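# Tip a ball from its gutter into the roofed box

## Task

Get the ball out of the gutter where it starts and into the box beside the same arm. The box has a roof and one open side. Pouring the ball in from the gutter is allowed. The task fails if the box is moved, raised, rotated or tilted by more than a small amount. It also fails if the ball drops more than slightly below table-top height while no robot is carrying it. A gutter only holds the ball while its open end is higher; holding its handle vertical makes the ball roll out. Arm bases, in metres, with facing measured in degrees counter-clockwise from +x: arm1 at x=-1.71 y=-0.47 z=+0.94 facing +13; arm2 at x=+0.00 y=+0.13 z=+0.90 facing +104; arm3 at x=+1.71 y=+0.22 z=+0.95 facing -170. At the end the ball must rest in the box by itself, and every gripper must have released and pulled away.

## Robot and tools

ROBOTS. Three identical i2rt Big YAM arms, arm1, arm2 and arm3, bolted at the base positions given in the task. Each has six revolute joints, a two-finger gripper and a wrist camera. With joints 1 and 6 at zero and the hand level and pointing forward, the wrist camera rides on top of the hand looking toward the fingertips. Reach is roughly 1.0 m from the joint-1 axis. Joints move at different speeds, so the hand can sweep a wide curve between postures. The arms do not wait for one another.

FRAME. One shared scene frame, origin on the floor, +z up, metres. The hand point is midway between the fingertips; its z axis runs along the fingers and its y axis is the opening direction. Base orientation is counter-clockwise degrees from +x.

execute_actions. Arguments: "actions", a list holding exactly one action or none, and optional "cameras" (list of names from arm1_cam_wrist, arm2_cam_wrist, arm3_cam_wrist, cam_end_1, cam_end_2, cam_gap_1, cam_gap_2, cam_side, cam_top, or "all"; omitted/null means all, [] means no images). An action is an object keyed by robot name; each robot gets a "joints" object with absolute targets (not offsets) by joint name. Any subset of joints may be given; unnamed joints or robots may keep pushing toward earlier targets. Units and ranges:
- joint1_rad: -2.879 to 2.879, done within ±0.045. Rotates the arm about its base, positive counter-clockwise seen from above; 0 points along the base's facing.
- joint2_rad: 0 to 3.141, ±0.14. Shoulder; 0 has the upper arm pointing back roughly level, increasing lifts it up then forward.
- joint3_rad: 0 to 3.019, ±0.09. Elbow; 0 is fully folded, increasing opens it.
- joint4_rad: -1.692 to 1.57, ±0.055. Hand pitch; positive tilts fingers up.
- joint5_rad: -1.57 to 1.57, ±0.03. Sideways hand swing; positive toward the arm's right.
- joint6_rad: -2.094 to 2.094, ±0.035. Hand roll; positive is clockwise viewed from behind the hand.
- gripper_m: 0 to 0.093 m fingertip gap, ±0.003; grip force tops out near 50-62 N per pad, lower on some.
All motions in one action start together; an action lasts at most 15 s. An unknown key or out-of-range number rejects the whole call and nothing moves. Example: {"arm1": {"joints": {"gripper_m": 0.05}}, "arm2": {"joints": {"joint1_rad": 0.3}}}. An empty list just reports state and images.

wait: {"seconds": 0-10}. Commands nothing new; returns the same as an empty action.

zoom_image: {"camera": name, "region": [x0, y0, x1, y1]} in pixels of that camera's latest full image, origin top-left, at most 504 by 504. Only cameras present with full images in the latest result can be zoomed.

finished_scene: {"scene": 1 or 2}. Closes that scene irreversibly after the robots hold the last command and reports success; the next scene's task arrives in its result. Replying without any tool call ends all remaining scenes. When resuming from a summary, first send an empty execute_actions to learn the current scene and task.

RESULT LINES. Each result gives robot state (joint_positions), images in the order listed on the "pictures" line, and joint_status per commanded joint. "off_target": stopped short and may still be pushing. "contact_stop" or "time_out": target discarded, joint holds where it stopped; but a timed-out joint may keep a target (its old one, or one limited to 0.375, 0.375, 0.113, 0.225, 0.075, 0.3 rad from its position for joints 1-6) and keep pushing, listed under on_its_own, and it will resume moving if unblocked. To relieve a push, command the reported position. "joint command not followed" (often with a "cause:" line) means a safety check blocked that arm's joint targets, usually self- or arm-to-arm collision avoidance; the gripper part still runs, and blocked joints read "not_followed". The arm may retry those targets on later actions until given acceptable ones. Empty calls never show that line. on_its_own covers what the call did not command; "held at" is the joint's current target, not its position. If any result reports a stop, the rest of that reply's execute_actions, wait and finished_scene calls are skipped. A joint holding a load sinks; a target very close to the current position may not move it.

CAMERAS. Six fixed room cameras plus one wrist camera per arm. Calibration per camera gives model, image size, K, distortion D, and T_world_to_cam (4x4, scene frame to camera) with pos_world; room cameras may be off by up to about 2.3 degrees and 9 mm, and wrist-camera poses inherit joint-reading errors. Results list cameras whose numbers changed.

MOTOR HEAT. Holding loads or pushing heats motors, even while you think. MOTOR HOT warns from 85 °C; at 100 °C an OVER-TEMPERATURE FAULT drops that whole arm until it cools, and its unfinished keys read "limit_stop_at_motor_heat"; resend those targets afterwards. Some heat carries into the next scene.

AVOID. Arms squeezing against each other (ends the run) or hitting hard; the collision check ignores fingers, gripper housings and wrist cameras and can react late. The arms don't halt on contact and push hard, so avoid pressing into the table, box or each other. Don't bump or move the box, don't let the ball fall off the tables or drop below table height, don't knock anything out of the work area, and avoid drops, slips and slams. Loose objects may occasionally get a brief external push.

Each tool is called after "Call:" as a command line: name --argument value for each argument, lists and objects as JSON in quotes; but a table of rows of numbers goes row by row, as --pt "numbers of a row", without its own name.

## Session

Call:
execute_actions --actions '[]'

Scene clock: 0.00 s.
Motor temperatures (°C, as the motors report them): arm1=[24 27 29 26 25 28] | arm2=[25 27 27 24 27 27] | arm3=[27 25 26 26 25 26]
arm1.joint_positions: joint1_rad=+0.568 joint2_rad=+0.423 joint3_rad=+1.682 joint4_rad=-1.343 joint5_rad=-0.278 joint6_rad=-0.658 gripper_m=+0.094
arm1.joint_status: not commanded
arm1.hand: x=-1.7013 y=-0.3908 z=+1.6285 quat_wxyz=(-0.661, +0.553, -0.486, -0.148) (m; scene frame)
arm2.joint_positions: joint1_rad=+0.509 joint2_rad=+0.342 joint3_rad=+1.424 joint4_rad=-1.279 joint5_rad=-0.195 joint6_rad=-0.579 gripper_m=+0.094
arm2.joint_status: not commanded
arm2.hand: x=-0.1008 y=+0.1917 z=+1.5125 quat_wxyz=(-0.346, +0.775, -0.031, -0.528) (m; scene frame)
arm3.joint_positions: joint1_rad=-0.695 joint2_rad=+0.262 joint3_rad=+1.346 joint4_rad=-1.170 joint5_rad=-0.224 joint6_rad=+0.035 gripper_m=+0.095
arm3.joint_status: not commanded
arm3.hand: x=+1.6138 y=+0.2362 z=+1.5633 quat_wxyz=(+0.079, -0.726, +0.128, +0.671) (m; scene frame)
pictures: arm1_cam_wrist, arm2_cam_wrist, arm3_cam_wrist, cam_end_1, cam_end_2, cam_gap_1, cam_gap_2, cam_side, cam_top
camera_calibration (this result's frames):
arm1_cam_wrist: T_world_to_cam=[[0.730217, -0.350783, 0.586288, 0.148771], [0.123245, -0.776423, -0.618044, 0.9184], [0.672007, 0.523563, -0.523725, 2.32121], [0, 0, 0, 1]] pos_world=[-1.78169, -0.450048, 1.69607]
arm2_cam_wrist: T_world_to_cam=[[0.409102, 0.767564, 0.493439, -0.846399], [0.819998, -0.0720194, -0.567818, 0.958638], [-0.400299, 0.636914, -0.658864, 0.954477], [0, 0, 0, 1]] pos_world=[-0.0577412, 0.110787, 1.59085]
arm3_cam_wrist: T_world_to_cam=[[0.286691, 0.956261, -0.0580731, -0.602205], [0.5975, -0.225858, -0.769403, 0.298542], [-0.748867, 0.185882, -0.636118, 2.28269], [0, 0, 0, 1]] pos_world=[1.7037, 0.218982, 1.64679]
Images, in order (width x height): arm1_cam_wrist 616x616, arm2_cam_wrist 616x616, arm3_cam_wrist 616x616, cam_end_1 504x504, cam_end_2 504x504, cam_gap_1 504x504, cam_gap_2 504x504, cam_side 504x504, cam_top 504x504.

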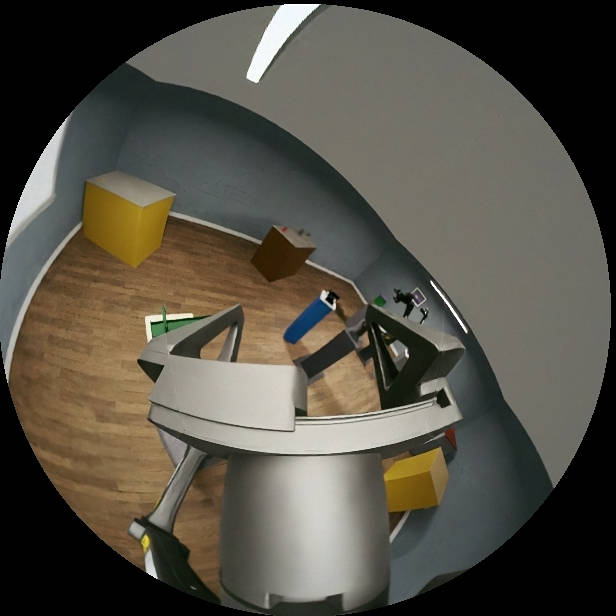

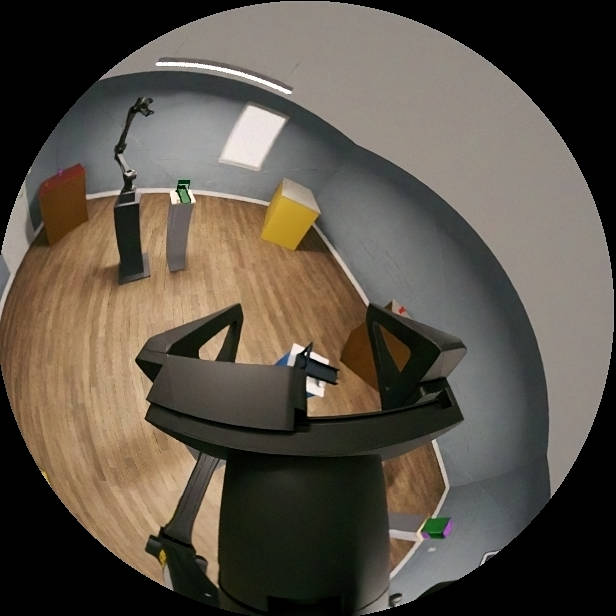

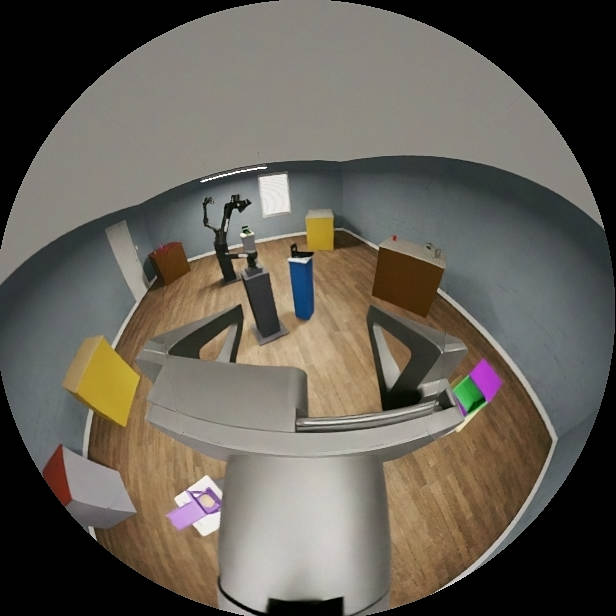

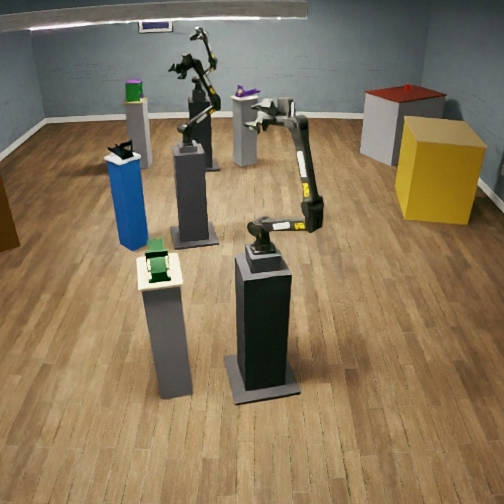

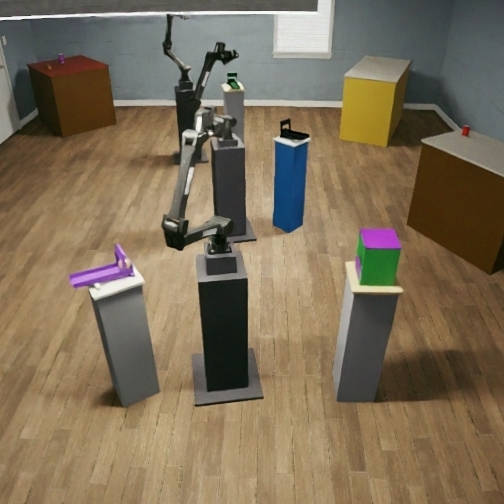

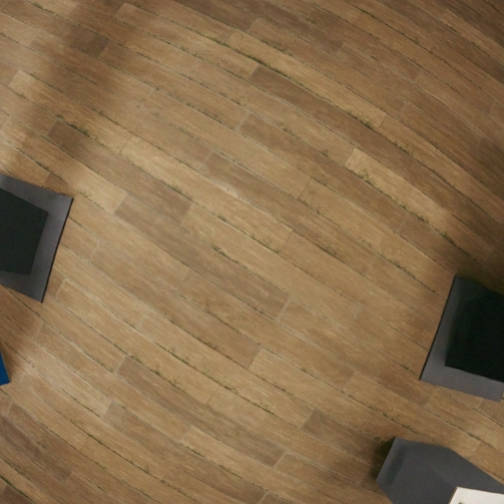

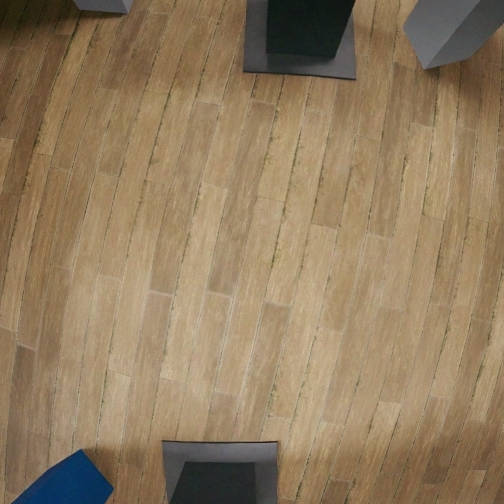

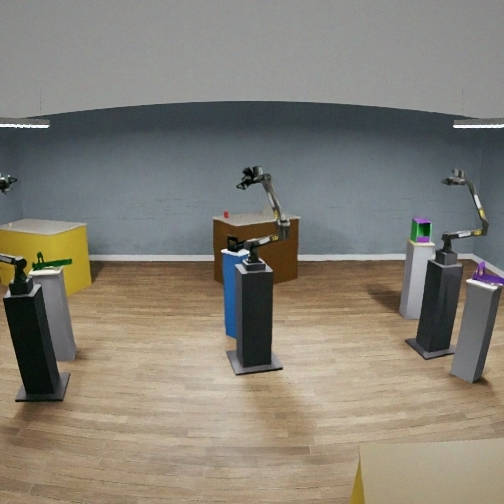

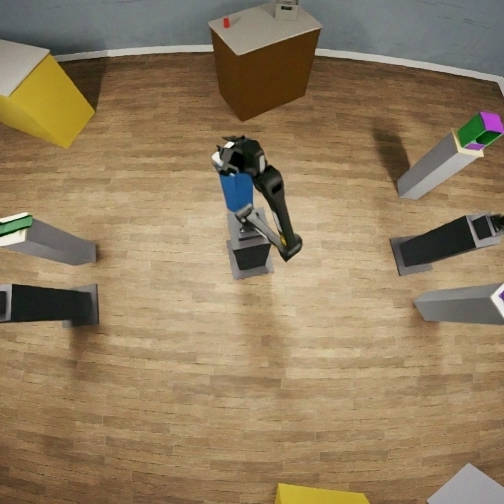

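Call:
execute_actions --actions '[{"arm3":{"joints":{"joint1_rad":1.85,"joint2_rad":1.45,"joint3_rad":1.3,"joint4_rad":-1.2,"joint5_rad":0,"joint6_rad":-1.57}}}]' --cameras '["arm3_cam_wrist","cam_end_2"]'

Call:
zoom_image --camera "cam_end_2" --region '[50, 170, 190, 310]'

Scene clock: 2.43 s.
Motor temperatures (°C, as the motors report them): arm1=[24 27 29 26 25 28] | arm2=[25 27 28 24 27 27] | arm3=[27 25 26 26 25 26]
arm1.joint_positions: joint1_rad=+0.568 joint2_rad=+0.423 joint3_rad=+1.682 joint4_rad=-1.343 joint5_rad=-0.278 joint6_rad=-0.658 gripper_m=+0.094
arm1.joint_status: not commanded
arm1.hand: x=-1.7013 y=-0.3908 z=+1.6285 quat_wxyz=(-0.661, +0.553, -0.486, -0.148) (m; scene frame)
arm2.joint_positions: joint1_rad=+0.509 joint2_rad=+0.342 joint3_rad=+1.424 joint4_rad=-1.279 joint5_rad=-0.195 joint6_rad=-0.579 gripper_m=+0.094
arm2.joint_status: not commanded
arm2.hand: x=-0.1008 y=+0.1917 z=+1.5125 quat_wxyz=(-0.346, +0.775, -0.031, -0.528) (m; scene frame)
arm3.joint_positions: joint1_rad=+1.857 joint2_rad=+1.459 joint3_rad=+1.301 joint4_rad=-1.190 joint5_rad=-0.001 joint6_rad=-1.561 gripper_m=+0.095
arm3.joint_status: all done
arm3.hand: x=+1.9284 y=-0.2064 z=+1.1693 quat_wxyz=(-0.027, +0.224, -0.968, +0.110) (m; scene frame)
pictures: arm3_cam_wrist, cam_end_2
camera_calibration (this result's frames):
arm3_cam_wrist: T_world_to_cam=[[0.427168, -0.87694, 0.220235, -1.26672], [-0.796348, -0.249542, 0.550961, 0.846482], [-0.428202, -0.410737, -0.804946, 1.80582], [0, 0, 0, 1]] pos_world=[1.98845, -0.157887, 1.26619]
Images, in order (width x height): arm3_cam_wrist 616x616, cam_end_2 504x504.

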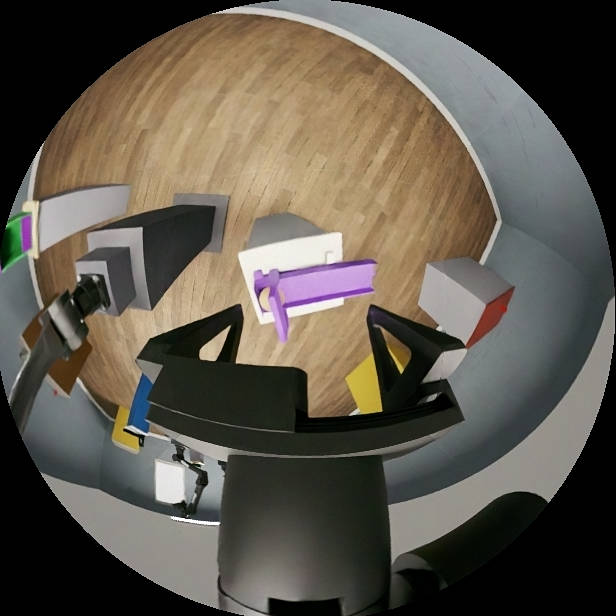

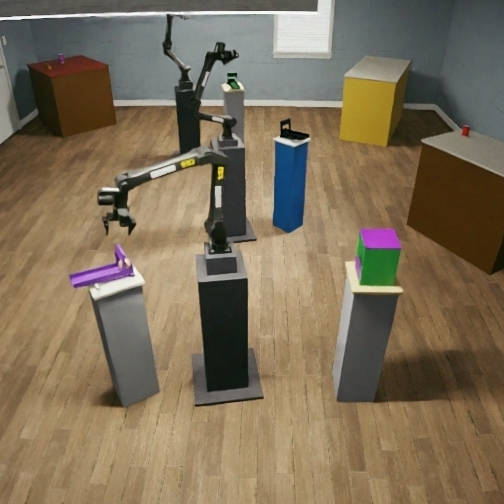

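Region (50, 170, 190, 310) of cam_end_2's 504x504 image, scaled by 3.600, with more detail than that image has.

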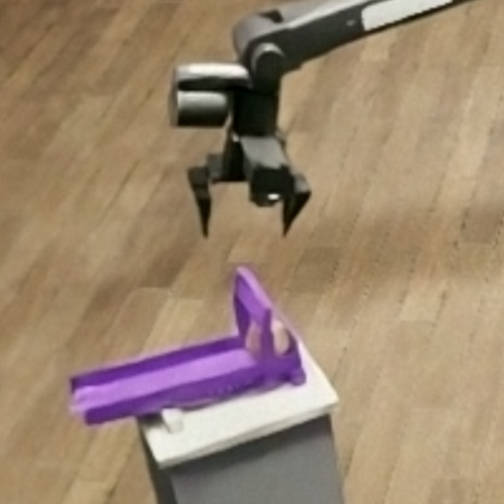

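Call:
execute_actions --actions '[{"arm3":{"joints":{"joint1_rad":1.56,"joint2_rad":1.65,"joint3_rad":1.15,"joint4_rad":-0.87,"joint5_rad":-0.08,"joint6_rad":-1.96}}}]' --cameras '["arm3_cam_wrist","cam_end_2"]'

Call:
zoom_image --camera "cam_end_2" --region '[50, 170, 190, 310]'

Scene clock: 4.20 s.
Motor temperatures (°C, as the motors report them): arm1=[24 27 29 26 25 28] | arm2=[25 27 28 24 27 27] | arm3=[27 25 26 26 25 26]
arm1.joint_positions: joint1_rad=+0.568 joint2_rad=+0.423 joint3_rad=+1.682 joint4_rad=-1.343 joint5_rad=-0.278 joint6_rad=-0.658 gripper_m=+0.094
arm1.joint_status: not commanded
arm1.hand: x=-1.7013 y=-0.3908 z=+1.6285 quat_wxyz=(-0.661, +0.553, -0.486, -0.148) (m; scene frame)
arm2.joint_positions: joint1_rad=+0.509 joint2_rad=+0.342 joint3_rad=+1.424 joint4_rad=-1.279 joint5_rad=-0.195 joint6_rad=-0.579 gripper_m=+0.094
arm2.joint_status: not commanded
arm2.hand: x=-0.1008 y=+0.1917 z=+1.5125 quat_wxyz=(-0.346, +0.775, -0.031, -0.528) (m; scene frame)
arm3.joint_positions: joint1_rad=+1.556 joint2_rad=+1.651 joint3_rad=+1.144 joint4_rad=-0.881 joint5_rad=-0.078 joint6_rad=-1.951 gripper_m=+0.095
arm3.joint_status: all done
arm3.hand: x=+1.8086 y=-0.2685 z=+1.0305 quat_wxyz=(-0.030, +0.271, -0.957, +0.097) (m; scene frame)
pictures: arm3_cam_wrist, cam_end_2
camera_calibration (this result's frames):
arm3_cam_wrist: T_world_to_cam=[[0.512229, -0.835952, 0.196992, -1.3583], [-0.761989, -0.336527, 0.553282, 0.7242], [-0.396225, -0.433513, -0.809366, 1.55793], [0, 0, 0, 1]] pos_world=[1.86488, -0.21638, 1.12782]
Images, in order (width x height): arm3_cam_wrist 616x616, cam_end_2 504x504.

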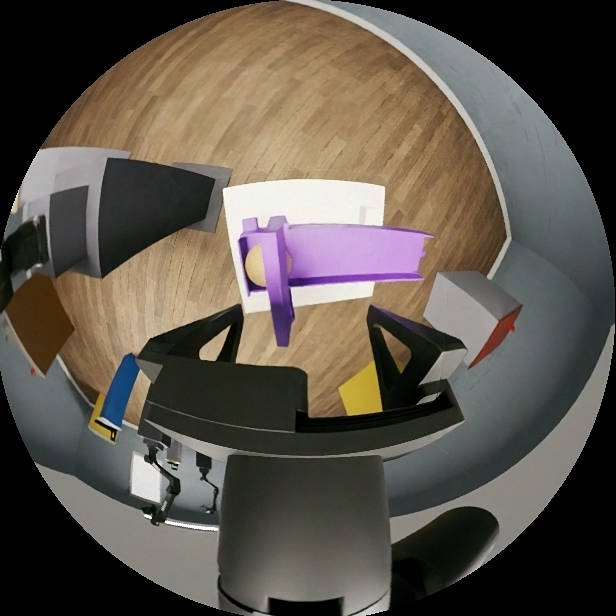

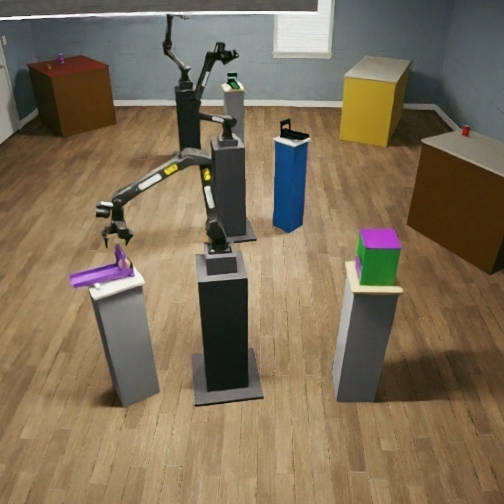

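Region (50, 170, 190, 310) of cam_end_2's 504x504 image, scaled by 3.600, with more detail than that image has.

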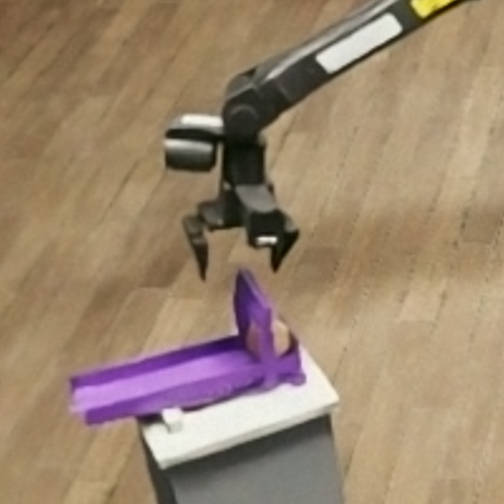

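Call:
execute_actions --actions '[{"arm3":{"joints":{"joint1_rad":1.54,"joint2_rad":1.745,"joint3_rad":1.05,"joint4_rad":-0.675,"joint6_rad":-2.0,"gripper_m":0.07}}}]' --cameras '["arm3_cam_wrist","cam_end_2"]'

Call:
zoom_image --camera "cam_end_2" --region '[50, 170, 190, 310]'

Scene clock: 5.27 s.
Motor temperatures (°C, as the motors report them): arm1=[24 27 29 26 25 28] | arm2=[25 27 28 24 27 27] | arm3=[27 25 26 26 25 26]
arm1.joint_positions: joint1_rad=+0.568 joint2_rad=+0.423 joint3_rad=+1.682 joint4_rad=-1.343 joint5_rad=-0.278 joint6_rad=-0.658 gripper_m=+0.094
arm1.joint_status: not commanded
arm1.hand: x=-1.7013 y=-0.3908 z=+1.6285 quat_wxyz=(-0.661, +0.553, -0.486, -0.148) (m; scene frame)
arm2.joint_positions: joint1_rad=+0.509 joint2_rad=+0.342 joint3_rad=+1.424 joint4_rad=-1.279 joint5_rad=-0.195 joint6_rad=-0.579 gripper_m=+0.094
arm2.joint_status: not commanded
arm2.hand: x=-0.1008 y=+0.1917 z=+1.5125 quat_wxyz=(-0.346, +0.775, -0.031, -0.528) (m; scene frame)
arm3.joint_positions: joint1_rad=+1.548 joint2_rad=+1.746 joint3_rad=+1.049 joint4_rad=-0.686 joint5_rad=-0.078 joint6_rad=-1.991 gripper_m=+0.070
arm3.joint_status: all done
arm3.hand: x=+1.8041 y=-0.2646 z=+0.9600 quat_wxyz=(-0.027, +0.286, -0.953, +0.100) (m; scene frame)
pictures: arm3_cam_wrist, cam_end_2
camera_calibration (this result's frames):
arm3_cam_wrist: T_world_to_cam=[[0.53893, -0.817997, 0.201084, -1.38618], [-0.747938, -0.35488, 0.560936, 0.723568], [-0.387483, -0.452704, -0.803066, 1.47382], [0, 0, 0, 1]] pos_world=[1.85932, -0.209909, 1.05644]
Images, in order (width x height): arm3_cam_wrist 616x616, cam_end_2 504x504.

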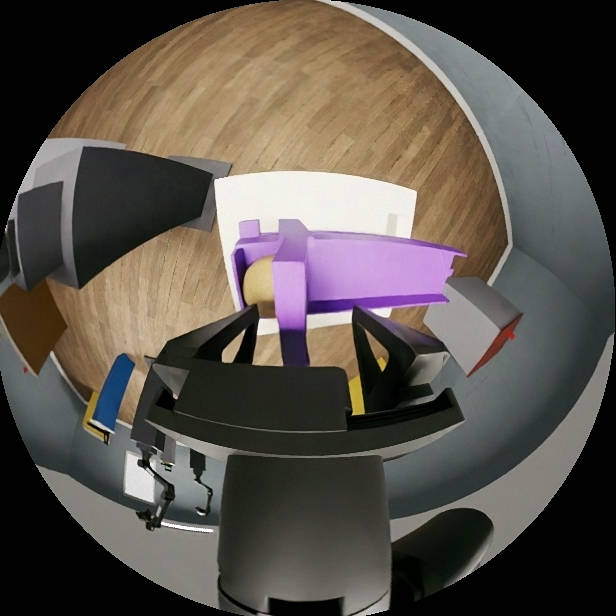

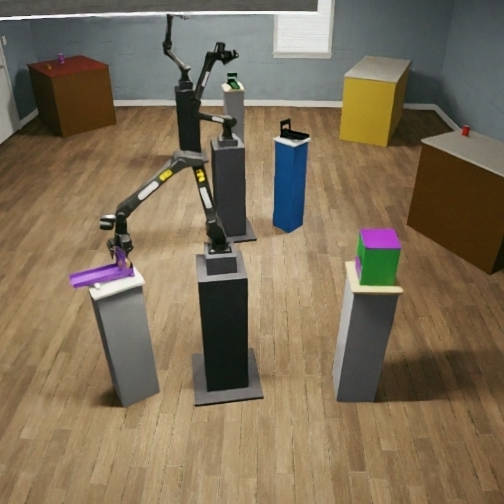

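Region (50, 170, 190, 310) of cam_end_2's 504x504 image, scaled by 3.600, with more detail than that image has.

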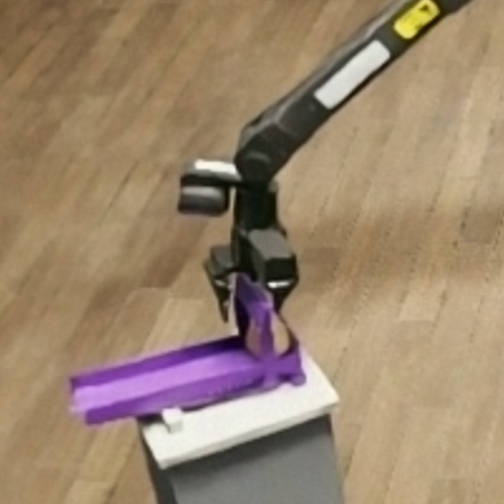

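Call:
execute_actions --actions '[{"arm3":{"joints":{"joint1_rad":1.505,"joint6_rad":-2.04,"gripper_m":0.05}}}]' --cameras '["arm3_cam_wrist"]'

Call:
execute_actions --actions '[{"arm3":{"joints":{"gripper_m":0}}}]' --cameras '["arm3_cam_wrist"]'

Call:
execute_actions --actions '[{"arm3":{"joints":{"joint2_rad":1.45}}}]' --cameras '["arm3_cam_wrist"]'

Call:
execute_actions --actions '[{"arm3":{"joints":{"joint2_rad":0.8,"joint3_rad":0.6,"joint4_rad":-0.8,"joint5_rad":0,"joint6_rad":-1.57,"joint1_rad":1.0}}}]' --cameras '["arm3_cam_wrist","cam_end_2"]'

Scene clock: 6.37 s.
Motor temperatures (°C, as the motors report them): arm1=[24 27 29 26 25 28] | arm2=[25 27 28 24 27 27] | arm3=[27 25 27 26 25 26]
arm1.joint_positions: joint1_rad=+0.568 joint2_rad=+0.423 joint3_rad=+1.682 joint4_rad=-1.343 joint5_rad=-0.278 joint6_rad=-0.658 gripper_m=+0.094
arm1.joint_status: not commanded
arm1.hand: x=-1.7013 y=-0.3908 z=+1.6285 quat_wxyz=(-0.661, +0.553, -0.486, -0.148) (m; scene frame)
arm2.joint_positions: joint1_rad=+0.509 joint2_rad=+0.342 joint3_rad=+1.424 joint4_rad=-1.279 joint5_rad=-0.195 joint6_rad=-0.579 gripper_m=+0.094
arm2.joint_status: not commanded
arm2.hand: x=-0.1008 y=+0.1917 z=+1.5125 quat_wxyz=(-0.346, +0.775, -0.031, -0.528) (m; scene frame)
arm3.joint_positions: joint1_rad=+1.505 joint2_rad=+1.746 joint3_rad=+1.049 joint4_rad=-0.686 joint5_rad=-0.079 joint6_rad=-2.031 gripper_m=+0.050
arm3.joint_status: all done
arm3.hand: x=+1.7833 y=-0.2679 z=+0.9599 quat_wxyz=(-0.023, +0.285, -0.953, +0.101) (m; scene frame)
pictures: arm3_cam_wrist
camera_calibration (this result's frames):
arm3_cam_wrist: T_world_to_cam=[[0.537424, -0.819044, 0.200854, -1.37511], [-0.745437, -0.35001, 0.567289, 0.697618], [-0.394334, -0.454599, -0.79865, 1.47169], [0, 0, 0, 1]] pos_world=[1.83939, -0.213071, 1.05581]
Images, in order (width x height): arm3_cam_wrist 616x616.

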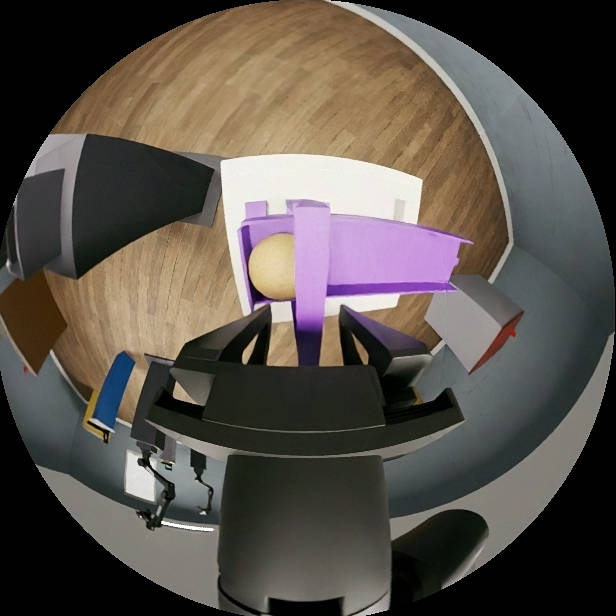

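Scene clock: 6.97 s.
Motor temperatures (°C, as the motors report them): arm1=[24 27 29 26 25 28] | arm2=[25 27 28 24 27 27] | arm3=[27 25 27 26 25 26]
arm1.joint_positions: joint1_rad=+0.568 joint2_rad=+0.423 joint3_rad=+1.682 joint4_rad=-1.343 joint5_rad=-0.278 joint6_rad=-0.658 gripper_m=+0.094
arm1.joint_status: not commanded
arm1.hand: x=-1.7013 y=-0.3908 z=+1.6285 quat_wxyz=(-0.661, +0.553, -0.486, -0.148) (m; scene frame)
arm2.joint_positions: joint1_rad=+0.509 joint2_rad=+0.342 joint3_rad=+1.424 joint4_rad=-1.279 joint5_rad=-0.195 joint6_rad=-0.579 gripper_m=+0.094
arm2.joint_status: not commanded
arm2.hand: x=-0.1008 y=+0.1917 z=+1.5125 quat_wxyz=(-0.346, +0.775, -0.031, -0.528) (m; scene frame)
arm3.joint_positions: joint1_rad=+1.505 joint2_rad=+1.745 joint3_rad=+1.049 joint4_rad=-0.682 joint5_rad=-0.081 joint6_rad=-2.032 gripper_m=+0.012
arm3.joint_status: gripper_m off_target (ended at +0.012, target +0.000)
arm3.hand: x=+1.7838 y=-0.2689 z=+0.9605 quat_wxyz=(-0.024, +0.285, -0.953, +0.104) (m; scene frame)
pictures: arm3_cam_wrist
camera_calibration (this result's frames):
arm3_cam_wrist: T_world_to_cam=[[0.538177, -0.817312, 0.205831, -1.38193], [-0.746335, -0.348663, 0.566938, 0.699634], [-0.3916, -0.458732, -0.797631, 1.46495], [0, 0, 0, 1]] pos_world=[1.83956, -0.213517, 1.05628]
Images, in order (width x height): arm3_cam_wrist 616x616.

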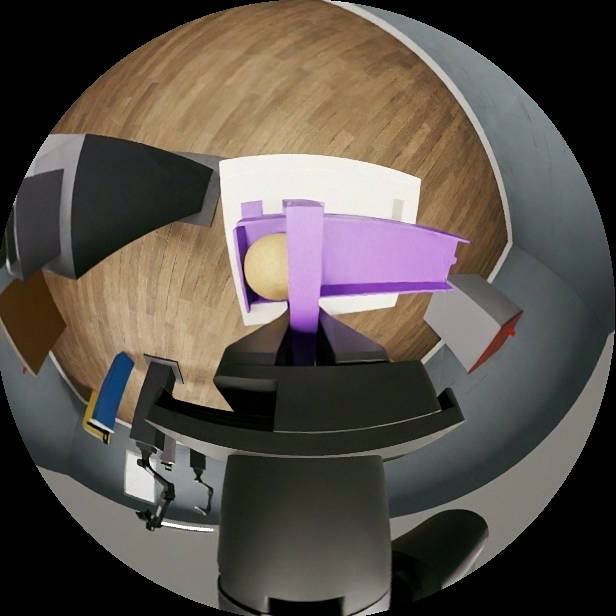

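Scene clock: 8.27 s.
Motor temperatures (°C, as the motors report them): arm1=[24 27 29 26 25 28] | arm2=[25 27 28 24 27 27] | arm3=[27 25 27 26 25 26]
arm1.joint_positions: joint1_rad=+0.568 joint2_rad=+0.423 joint3_rad=+1.682 joint4_rad=-1.343 joint5_rad=-0.278 joint6_rad=-0.658 gripper_m=+0.094
arm1.joint_status: not commanded
arm1.hand: x=-1.7013 y=-0.3908 z=+1.6285 quat_wxyz=(-0.661, +0.553, -0.486, -0.148) (m; scene frame)
arm2.joint_positions: joint1_rad=+0.509 joint2_rad=+0.342 joint3_rad=+1.424 joint4_rad=-1.279 joint5_rad=-0.195 joint6_rad=-0.579 gripper_m=+0.094
arm2.joint_status: not commanded
arm2.hand: x=-0.1008 y=+0.1917 z=+1.5125 quat_wxyz=(-0.346, +0.775, -0.031, -0.528) (m; scene frame)
arm3.joint_positions: joint1_rad=+1.505 joint2_rad=+1.449 joint3_rad=+1.038 joint4_rad=-0.682 joint5_rad=-0.079 joint6_rad=-2.034 gripper_m=+0.012
arm3.joint_status: all done
arm3.hand: x=+1.7845 y=-0.2801 z=+1.0988 quat_wxyz=(+0.003, +0.284, -0.928, +0.242) (m; scene frame)
pictures: arm3_cam_wrist
camera_calibration (this result's frames):
arm3_cam_wrist: T_world_to_cam=[[0.528928, -0.724383, 0.442158, -1.63708], [-0.763911, -0.179423, 0.619877, 0.638364], [-0.369695, -0.66564, -0.648266, 1.30923], [0, 0, 0, 1]] pos_world=[1.83757, -0.199858, 1.17687]
Images, in order (width x height): arm3_cam_wrist 616x616.

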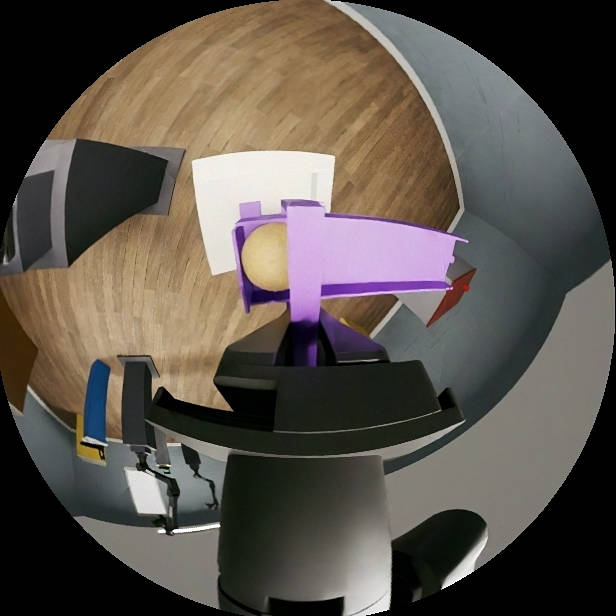

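Scene clock: 9.77 s.
Motor temperatures (°C, as the motors report them): arm1=[24 27 29 26 25 28] | arm2=[25 27 28 24 27 27] | arm3=[27 25 27 26 25 26]
arm1.joint_positions: joint1_rad=+0.568 joint2_rad=+0.423 joint3_rad=+1.682 joint4_rad=-1.343 joint5_rad=-0.278 joint6_rad=-0.658 gripper_m=+0.094
arm1.joint_status: not commanded
arm1.hand: x=-1.7013 y=-0.3908 z=+1.6285 quat_wxyz=(-0.661, +0.553, -0.486, -0.148) (m; scene frame)
arm2.joint_positions: joint1_rad=+0.509 joint2_rad=+0.342 joint3_rad=+1.424 joint4_rad=-1.279 joint5_rad=-0.195 joint6_rad=-0.579 gripper_m=+0.094
arm2.joint_status: not commanded
arm2.hand: x=-0.1008 y=+0.1917 z=+1.5125 quat_wxyz=(-0.346, +0.775, -0.031, -0.528) (m; scene frame)
arm3.joint_positions: joint1_rad=+1.004 joint2_rad=+0.806 joint3_rad=+0.600 joint4_rad=-0.804 joint5_rad=+0.003 joint6_rad=-1.581 gripper_m=+0.012
arm3.joint_status: all done
arm3.hand: x=+1.5951 y=-0.0679 z=+1.1176 quat_wxyz=(+0.055, -0.182, -0.943, +0.272) (m; scene frame)
pictures: arm3_cam_wrist, cam_end_2
camera_calibration (this result's frames):
arm3_cam_wrist: T_world_to_cam=[[-0.314888, -0.788106, 0.528899, -0.146792], [-0.649992, 0.585127, 0.484908, 0.541168], [-0.691633, -0.191088, -0.696513, 1.99228], [0, 0, 0, 1]] pos_world=[1.68345, -0.0516398, 1.20287]
Images, in order (width x height): arm3_cam_wrist 616x616, cam_end_2 504x504.

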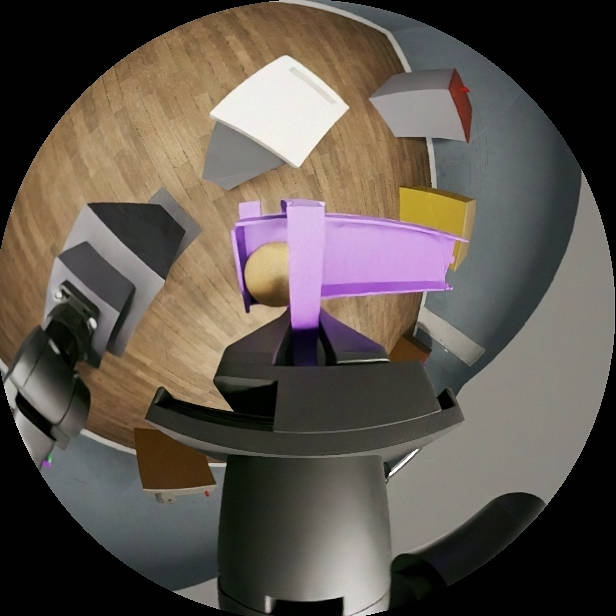

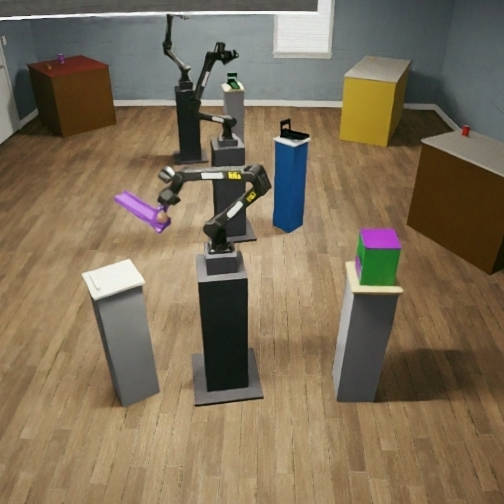

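Call:
execute_actions --actions '[{"arm3":{"joints":{"joint1_rad":-2.05}}}]' --cameras '["arm3_cam_wrist","cam_end_2","cam_side"]'

Scene clock: 12.37 s.
Motor temperatures (°C, as the motors report them): arm1=[24 27 29 26 25 28] | arm2=[25 27 28 24 27 27] | arm3=[27 25 28 26 25 26]
arm1.joint_positions: joint1_rad=+0.568 joint2_rad=+0.423 joint3_rad=+1.682 joint4_rad=-1.343 joint5_rad=-0.278 joint6_rad=-0.658 gripper_m=+0.094
arm1.joint_status: not commanded
arm1.hand: x=-1.7013 y=-0.3908 z=+1.6285 quat_wxyz=(-0.661, +0.553, -0.486, -0.148) (m; scene frame)
arm2.joint_positions: joint1_rad=+0.509 joint2_rad=+0.342 joint3_rad=+1.424 joint4_rad=-1.279 joint5_rad=-0.195 joint6_rad=-0.579 gripper_m=+0.094
arm2.joint_status: not commanded
arm2.hand: x=-0.1008 y=+0.1917 z=+1.5125 quat_wxyz=(-0.346, +0.775, -0.031, -0.528) (m; scene frame)
arm3.joint_positions: joint1_rad=-2.048 joint2_rad=+0.806 joint3_rad=+0.600 joint4_rad=-0.804 joint5_rad=+0.002 joint6_rad=-1.578 gripper_m=+0.012
arm3.joint_status: all done
arm3.hand: x=+1.8074 y=+0.5205 z=+1.1162 quat_wxyz=(+0.272, -0.951, +0.140, -0.045) (m; scene frame)
pictures: arm3_cam_wrist, cam_end_2, cam_side
camera_calibration (this result's frames):
arm3_cam_wrist: T_world_to_cam=[[0.24299, 0.815716, 0.524942, -1.45413], [0.697017, -0.523188, 0.490349, -1.52822], [0.674628, 0.246744, -0.695697, -0.447641], [0, 0, 0, 1]] pos_world=[1.72052, 0.497069, 1.20127]
Images, in order (width x height): arm3_cam_wrist 616x616, cam_end_2 504x504, cam_side 504x504.

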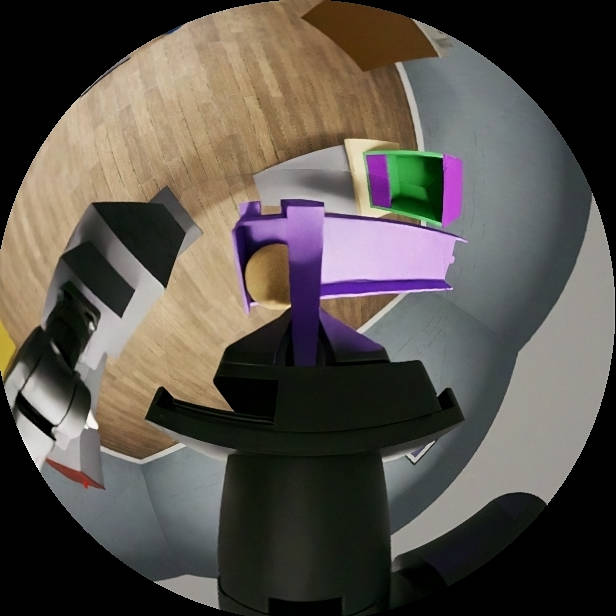

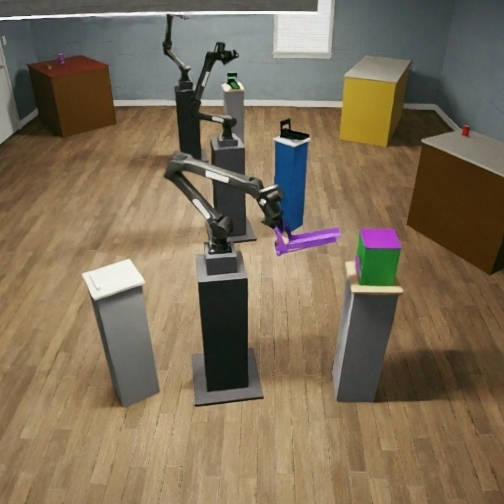

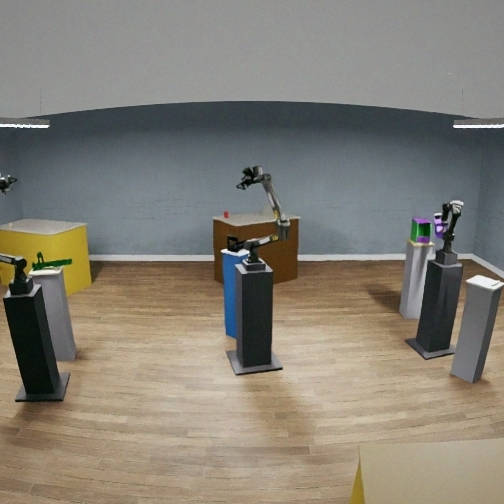

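Call:
execute_actions --actions '[{"arm3":{"joints":{"joint1_rad":-1.845,"joint2_rad":1.3,"joint3_rad":0.92,"joint4_rad":-0.9}}}]' --cameras '["arm3_cam_wrist","cam_end_2","cam_side"]'

Call:
zoom_image --camera "cam_side" --region '[390, 190, 470, 260]'

Call:
zoom_image --camera "cam_end_2" --region '[270, 180, 420, 310]'

Scene clock: 13.90 s.
Motor temperatures (°C, as the motors report them): arm1=[24 27 29 26 25 28] | arm2=[25 27 29 24 27 27] | arm3=[27 25 28 26 25 26]
arm1.joint_positions: joint1_rad=+0.568 joint2_rad=+0.423 joint3_rad=+1.682 joint4_rad=-1.343 joint5_rad=-0.278 joint6_rad=-0.658 gripper_m=+0.094
arm1.joint_status: not commanded
arm1.hand: x=-1.7013 y=-0.3908 z=+1.6285 quat_wxyz=(-0.661, +0.553, -0.486, -0.148) (m; scene frame)
arm2.joint_positions: joint1_rad=+0.509 joint2_rad=+0.342 joint3_rad=+1.424 joint4_rad=-1.279 joint5_rad=-0.195 joint6_rad=-0.579 gripper_m=+0.094
arm2.joint_status: not commanded
arm2.hand: x=-0.1008 y=+0.1917 z=+1.5125 quat_wxyz=(-0.346, +0.775, -0.031, -0.528) (m; scene frame)
arm3.joint_positions: joint1_rad=-1.842 joint2_rad=+1.312 joint3_rad=+0.880 joint4_rad=-0.903 joint5_rad=+0.000 joint6_rad=-1.577 gripper_m=+0.012
arm3.joint_status: all done
arm3.hand: x=+1.7518 y=+0.6142 z=+1.0664 quat_wxyz=(+0.116, -0.992, +0.043, -0.007) (m; scene frame)
pictures: arm3_cam_wrist, cam_end_2, cam_side
camera_calibration (this result's frames):
arm3_cam_wrist: T_world_to_cam=[[0.0846926, 0.970654, 0.225074, -0.989005], [0.806495, -0.199431, 0.556591, -1.87726], [0.585144, 0.134382, -0.799718, -0.131111], [0, 0, 0, 1]] pos_world=[1.67448, 0.603217, 1.16261]
Images, in order (width x height): arm3_cam_wrist 616x616, cam_end_2 504x504, cam_side 504x504.

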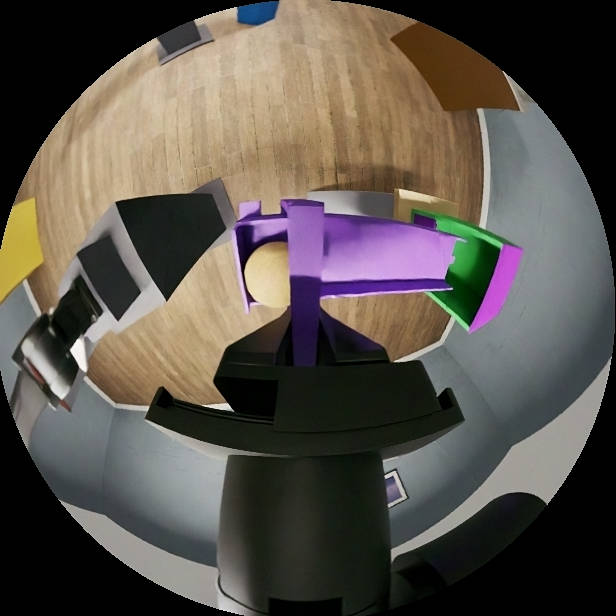

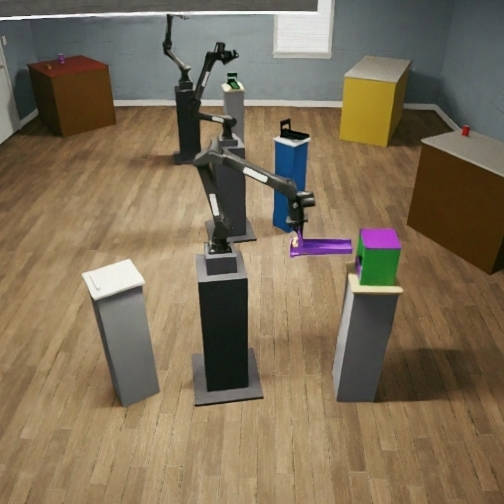

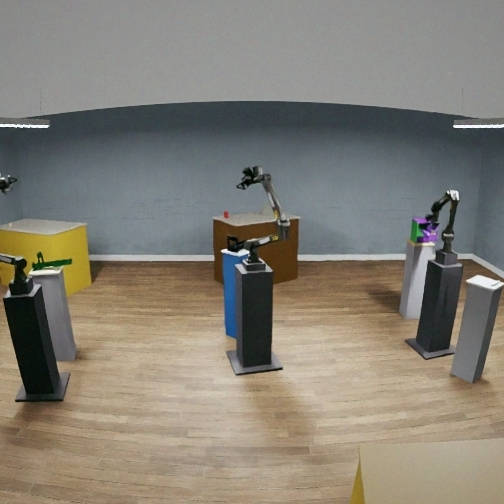

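Region (390, 190, 470, 260) of cam_side's 504x504 image, scaled by 6.300, with more detail than that image has; it fills the top 441 rows of this view, and the rest is white.

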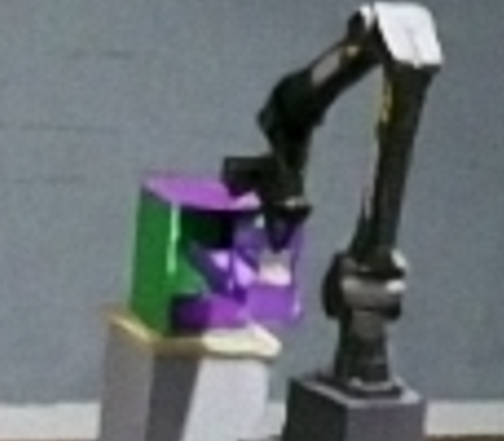

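Region (270, 180, 420, 310) of cam_end_2's 504x504 image, scaled by 3.360, with more detail than that image has; it fills the top 437 rows of this view, and the rest is white.

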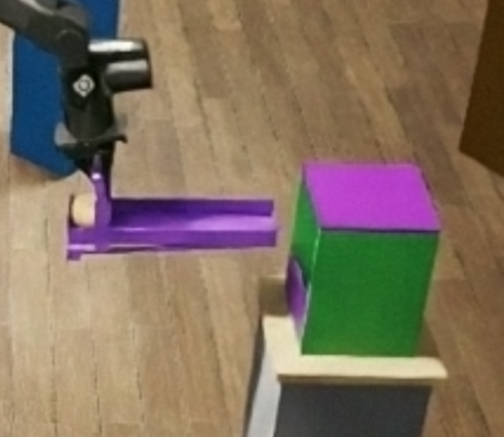

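Call:
execute_actions --actions '[{"arm3":{"joints":{"joint1_rad":-1.87,"joint2_rad":1.44,"joint3_rad":1.05,"joint4_rad":-0.9}}}]' --cameras '["arm3_cam_wrist","cam_end_2","cam_side"]'

Call:
zoom_image --camera "cam_side" --region '[390, 190, 470, 260]'

Call:
zoom_image --camera "cam_end_2" --region '[270, 180, 420, 310]'

Scene clock: 15.03 s.
Motor temperatures (°C, as the motors report them): arm1=[24 27 29 26 25 28] | arm2=[25 27 29 24 27 27] | arm3=[27 25 29 26 25 26]
arm1.joint_positions: joint1_rad=+0.568 joint2_rad=+0.423 joint3_rad=+1.682 joint4_rad=-1.343 joint5_rad=-0.278 joint6_rad=-0.658 gripper_m=+0.094
arm1.joint_status: not commanded
arm1.hand: x=-1.7013 y=-0.3908 z=+1.6285 quat_wxyz=(-0.661, +0.553, -0.486, -0.148) (m; scene frame)
arm2.joint_positions: joint1_rad=+0.509 joint2_rad=+0.342 joint3_rad=+1.424 joint4_rad=-1.279 joint5_rad=-0.195 joint6_rad=-0.579 gripper_m=+0.094
arm2.joint_status: not commanded
arm2.hand: x=-0.1008 y=+0.1917 z=+1.5125 quat_wxyz=(-0.346, +0.775, -0.031, -0.528) (m; scene frame)
arm3.joint_positions: joint1_rad=-1.865 joint2_rad=+1.445 joint3_rad=+0.997 joint4_rad=-0.905 joint5_rad=+0.000 joint6_rad=-1.577 gripper_m=+0.012
arm3.joint_status: all done
arm3.hand: x=+1.7656 y=+0.6576 z=+1.0607 quat_wxyz=(+0.107, -0.993, +0.054, -0.008) (m; scene frame)
pictures: arm3_cam_wrist, cam_end_2, cam_side
camera_calibration (this result's frames):
arm3_cam_wrist: T_world_to_cam=[[0.106596, 0.972142, 0.20875, -1.05334], [0.80291, -0.207996, 0.558634, -1.86681], [0.586491, 0.10806, -0.802715, -0.131462], [0, 0, 0, 1]] pos_world=[1.68827, 0.649915, 1.15723]
Images, in order (width x height): arm3_cam_wrist 616x616, cam_end_2 504x504, cam_side 504x504.

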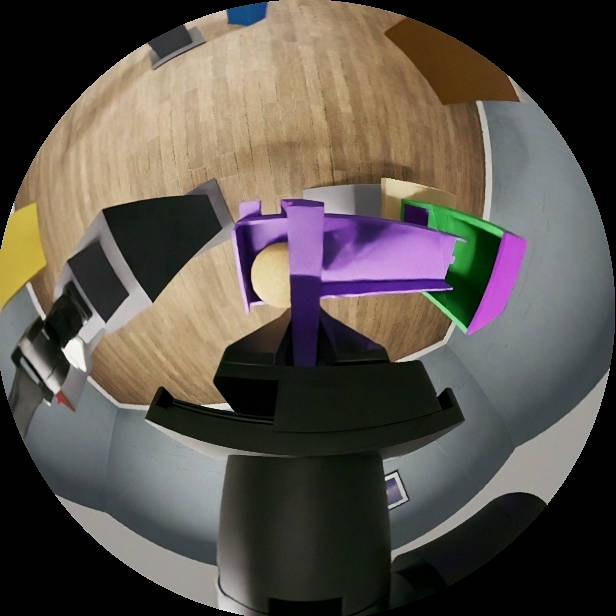

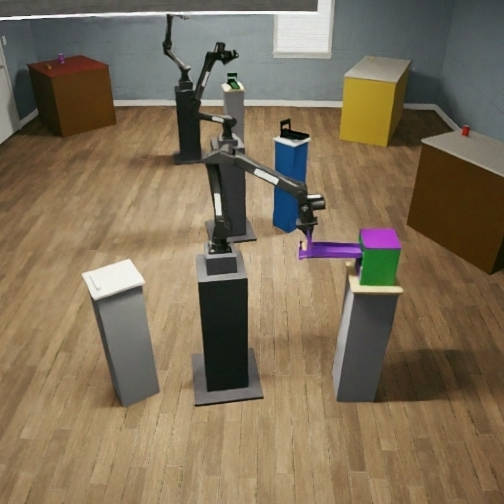

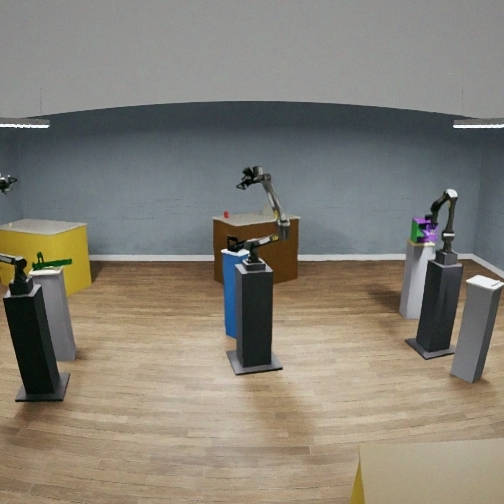

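Region (390, 190, 470, 260) of cam_side's 504x504 image, scaled by 6.300, with more detail than that image has; it fills the top 441 rows of this view, and the rest is white.

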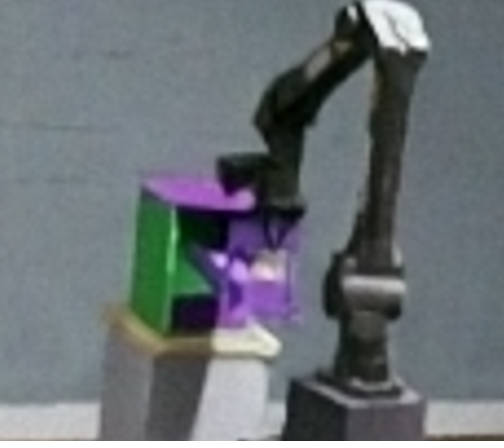

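Region (270, 180, 420, 310) of cam_end_2's 504x504 image, scaled by 3.360, with more detail than that image has; it fills the top 437 rows of this view, and the rest is white.

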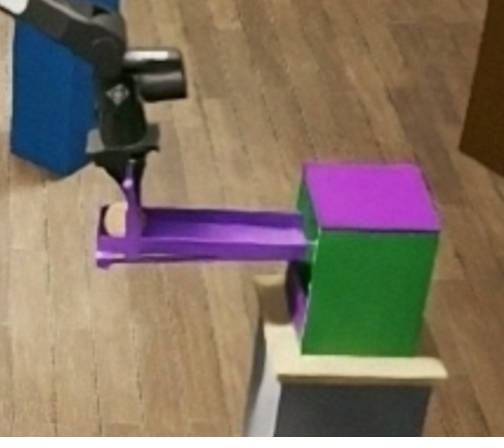

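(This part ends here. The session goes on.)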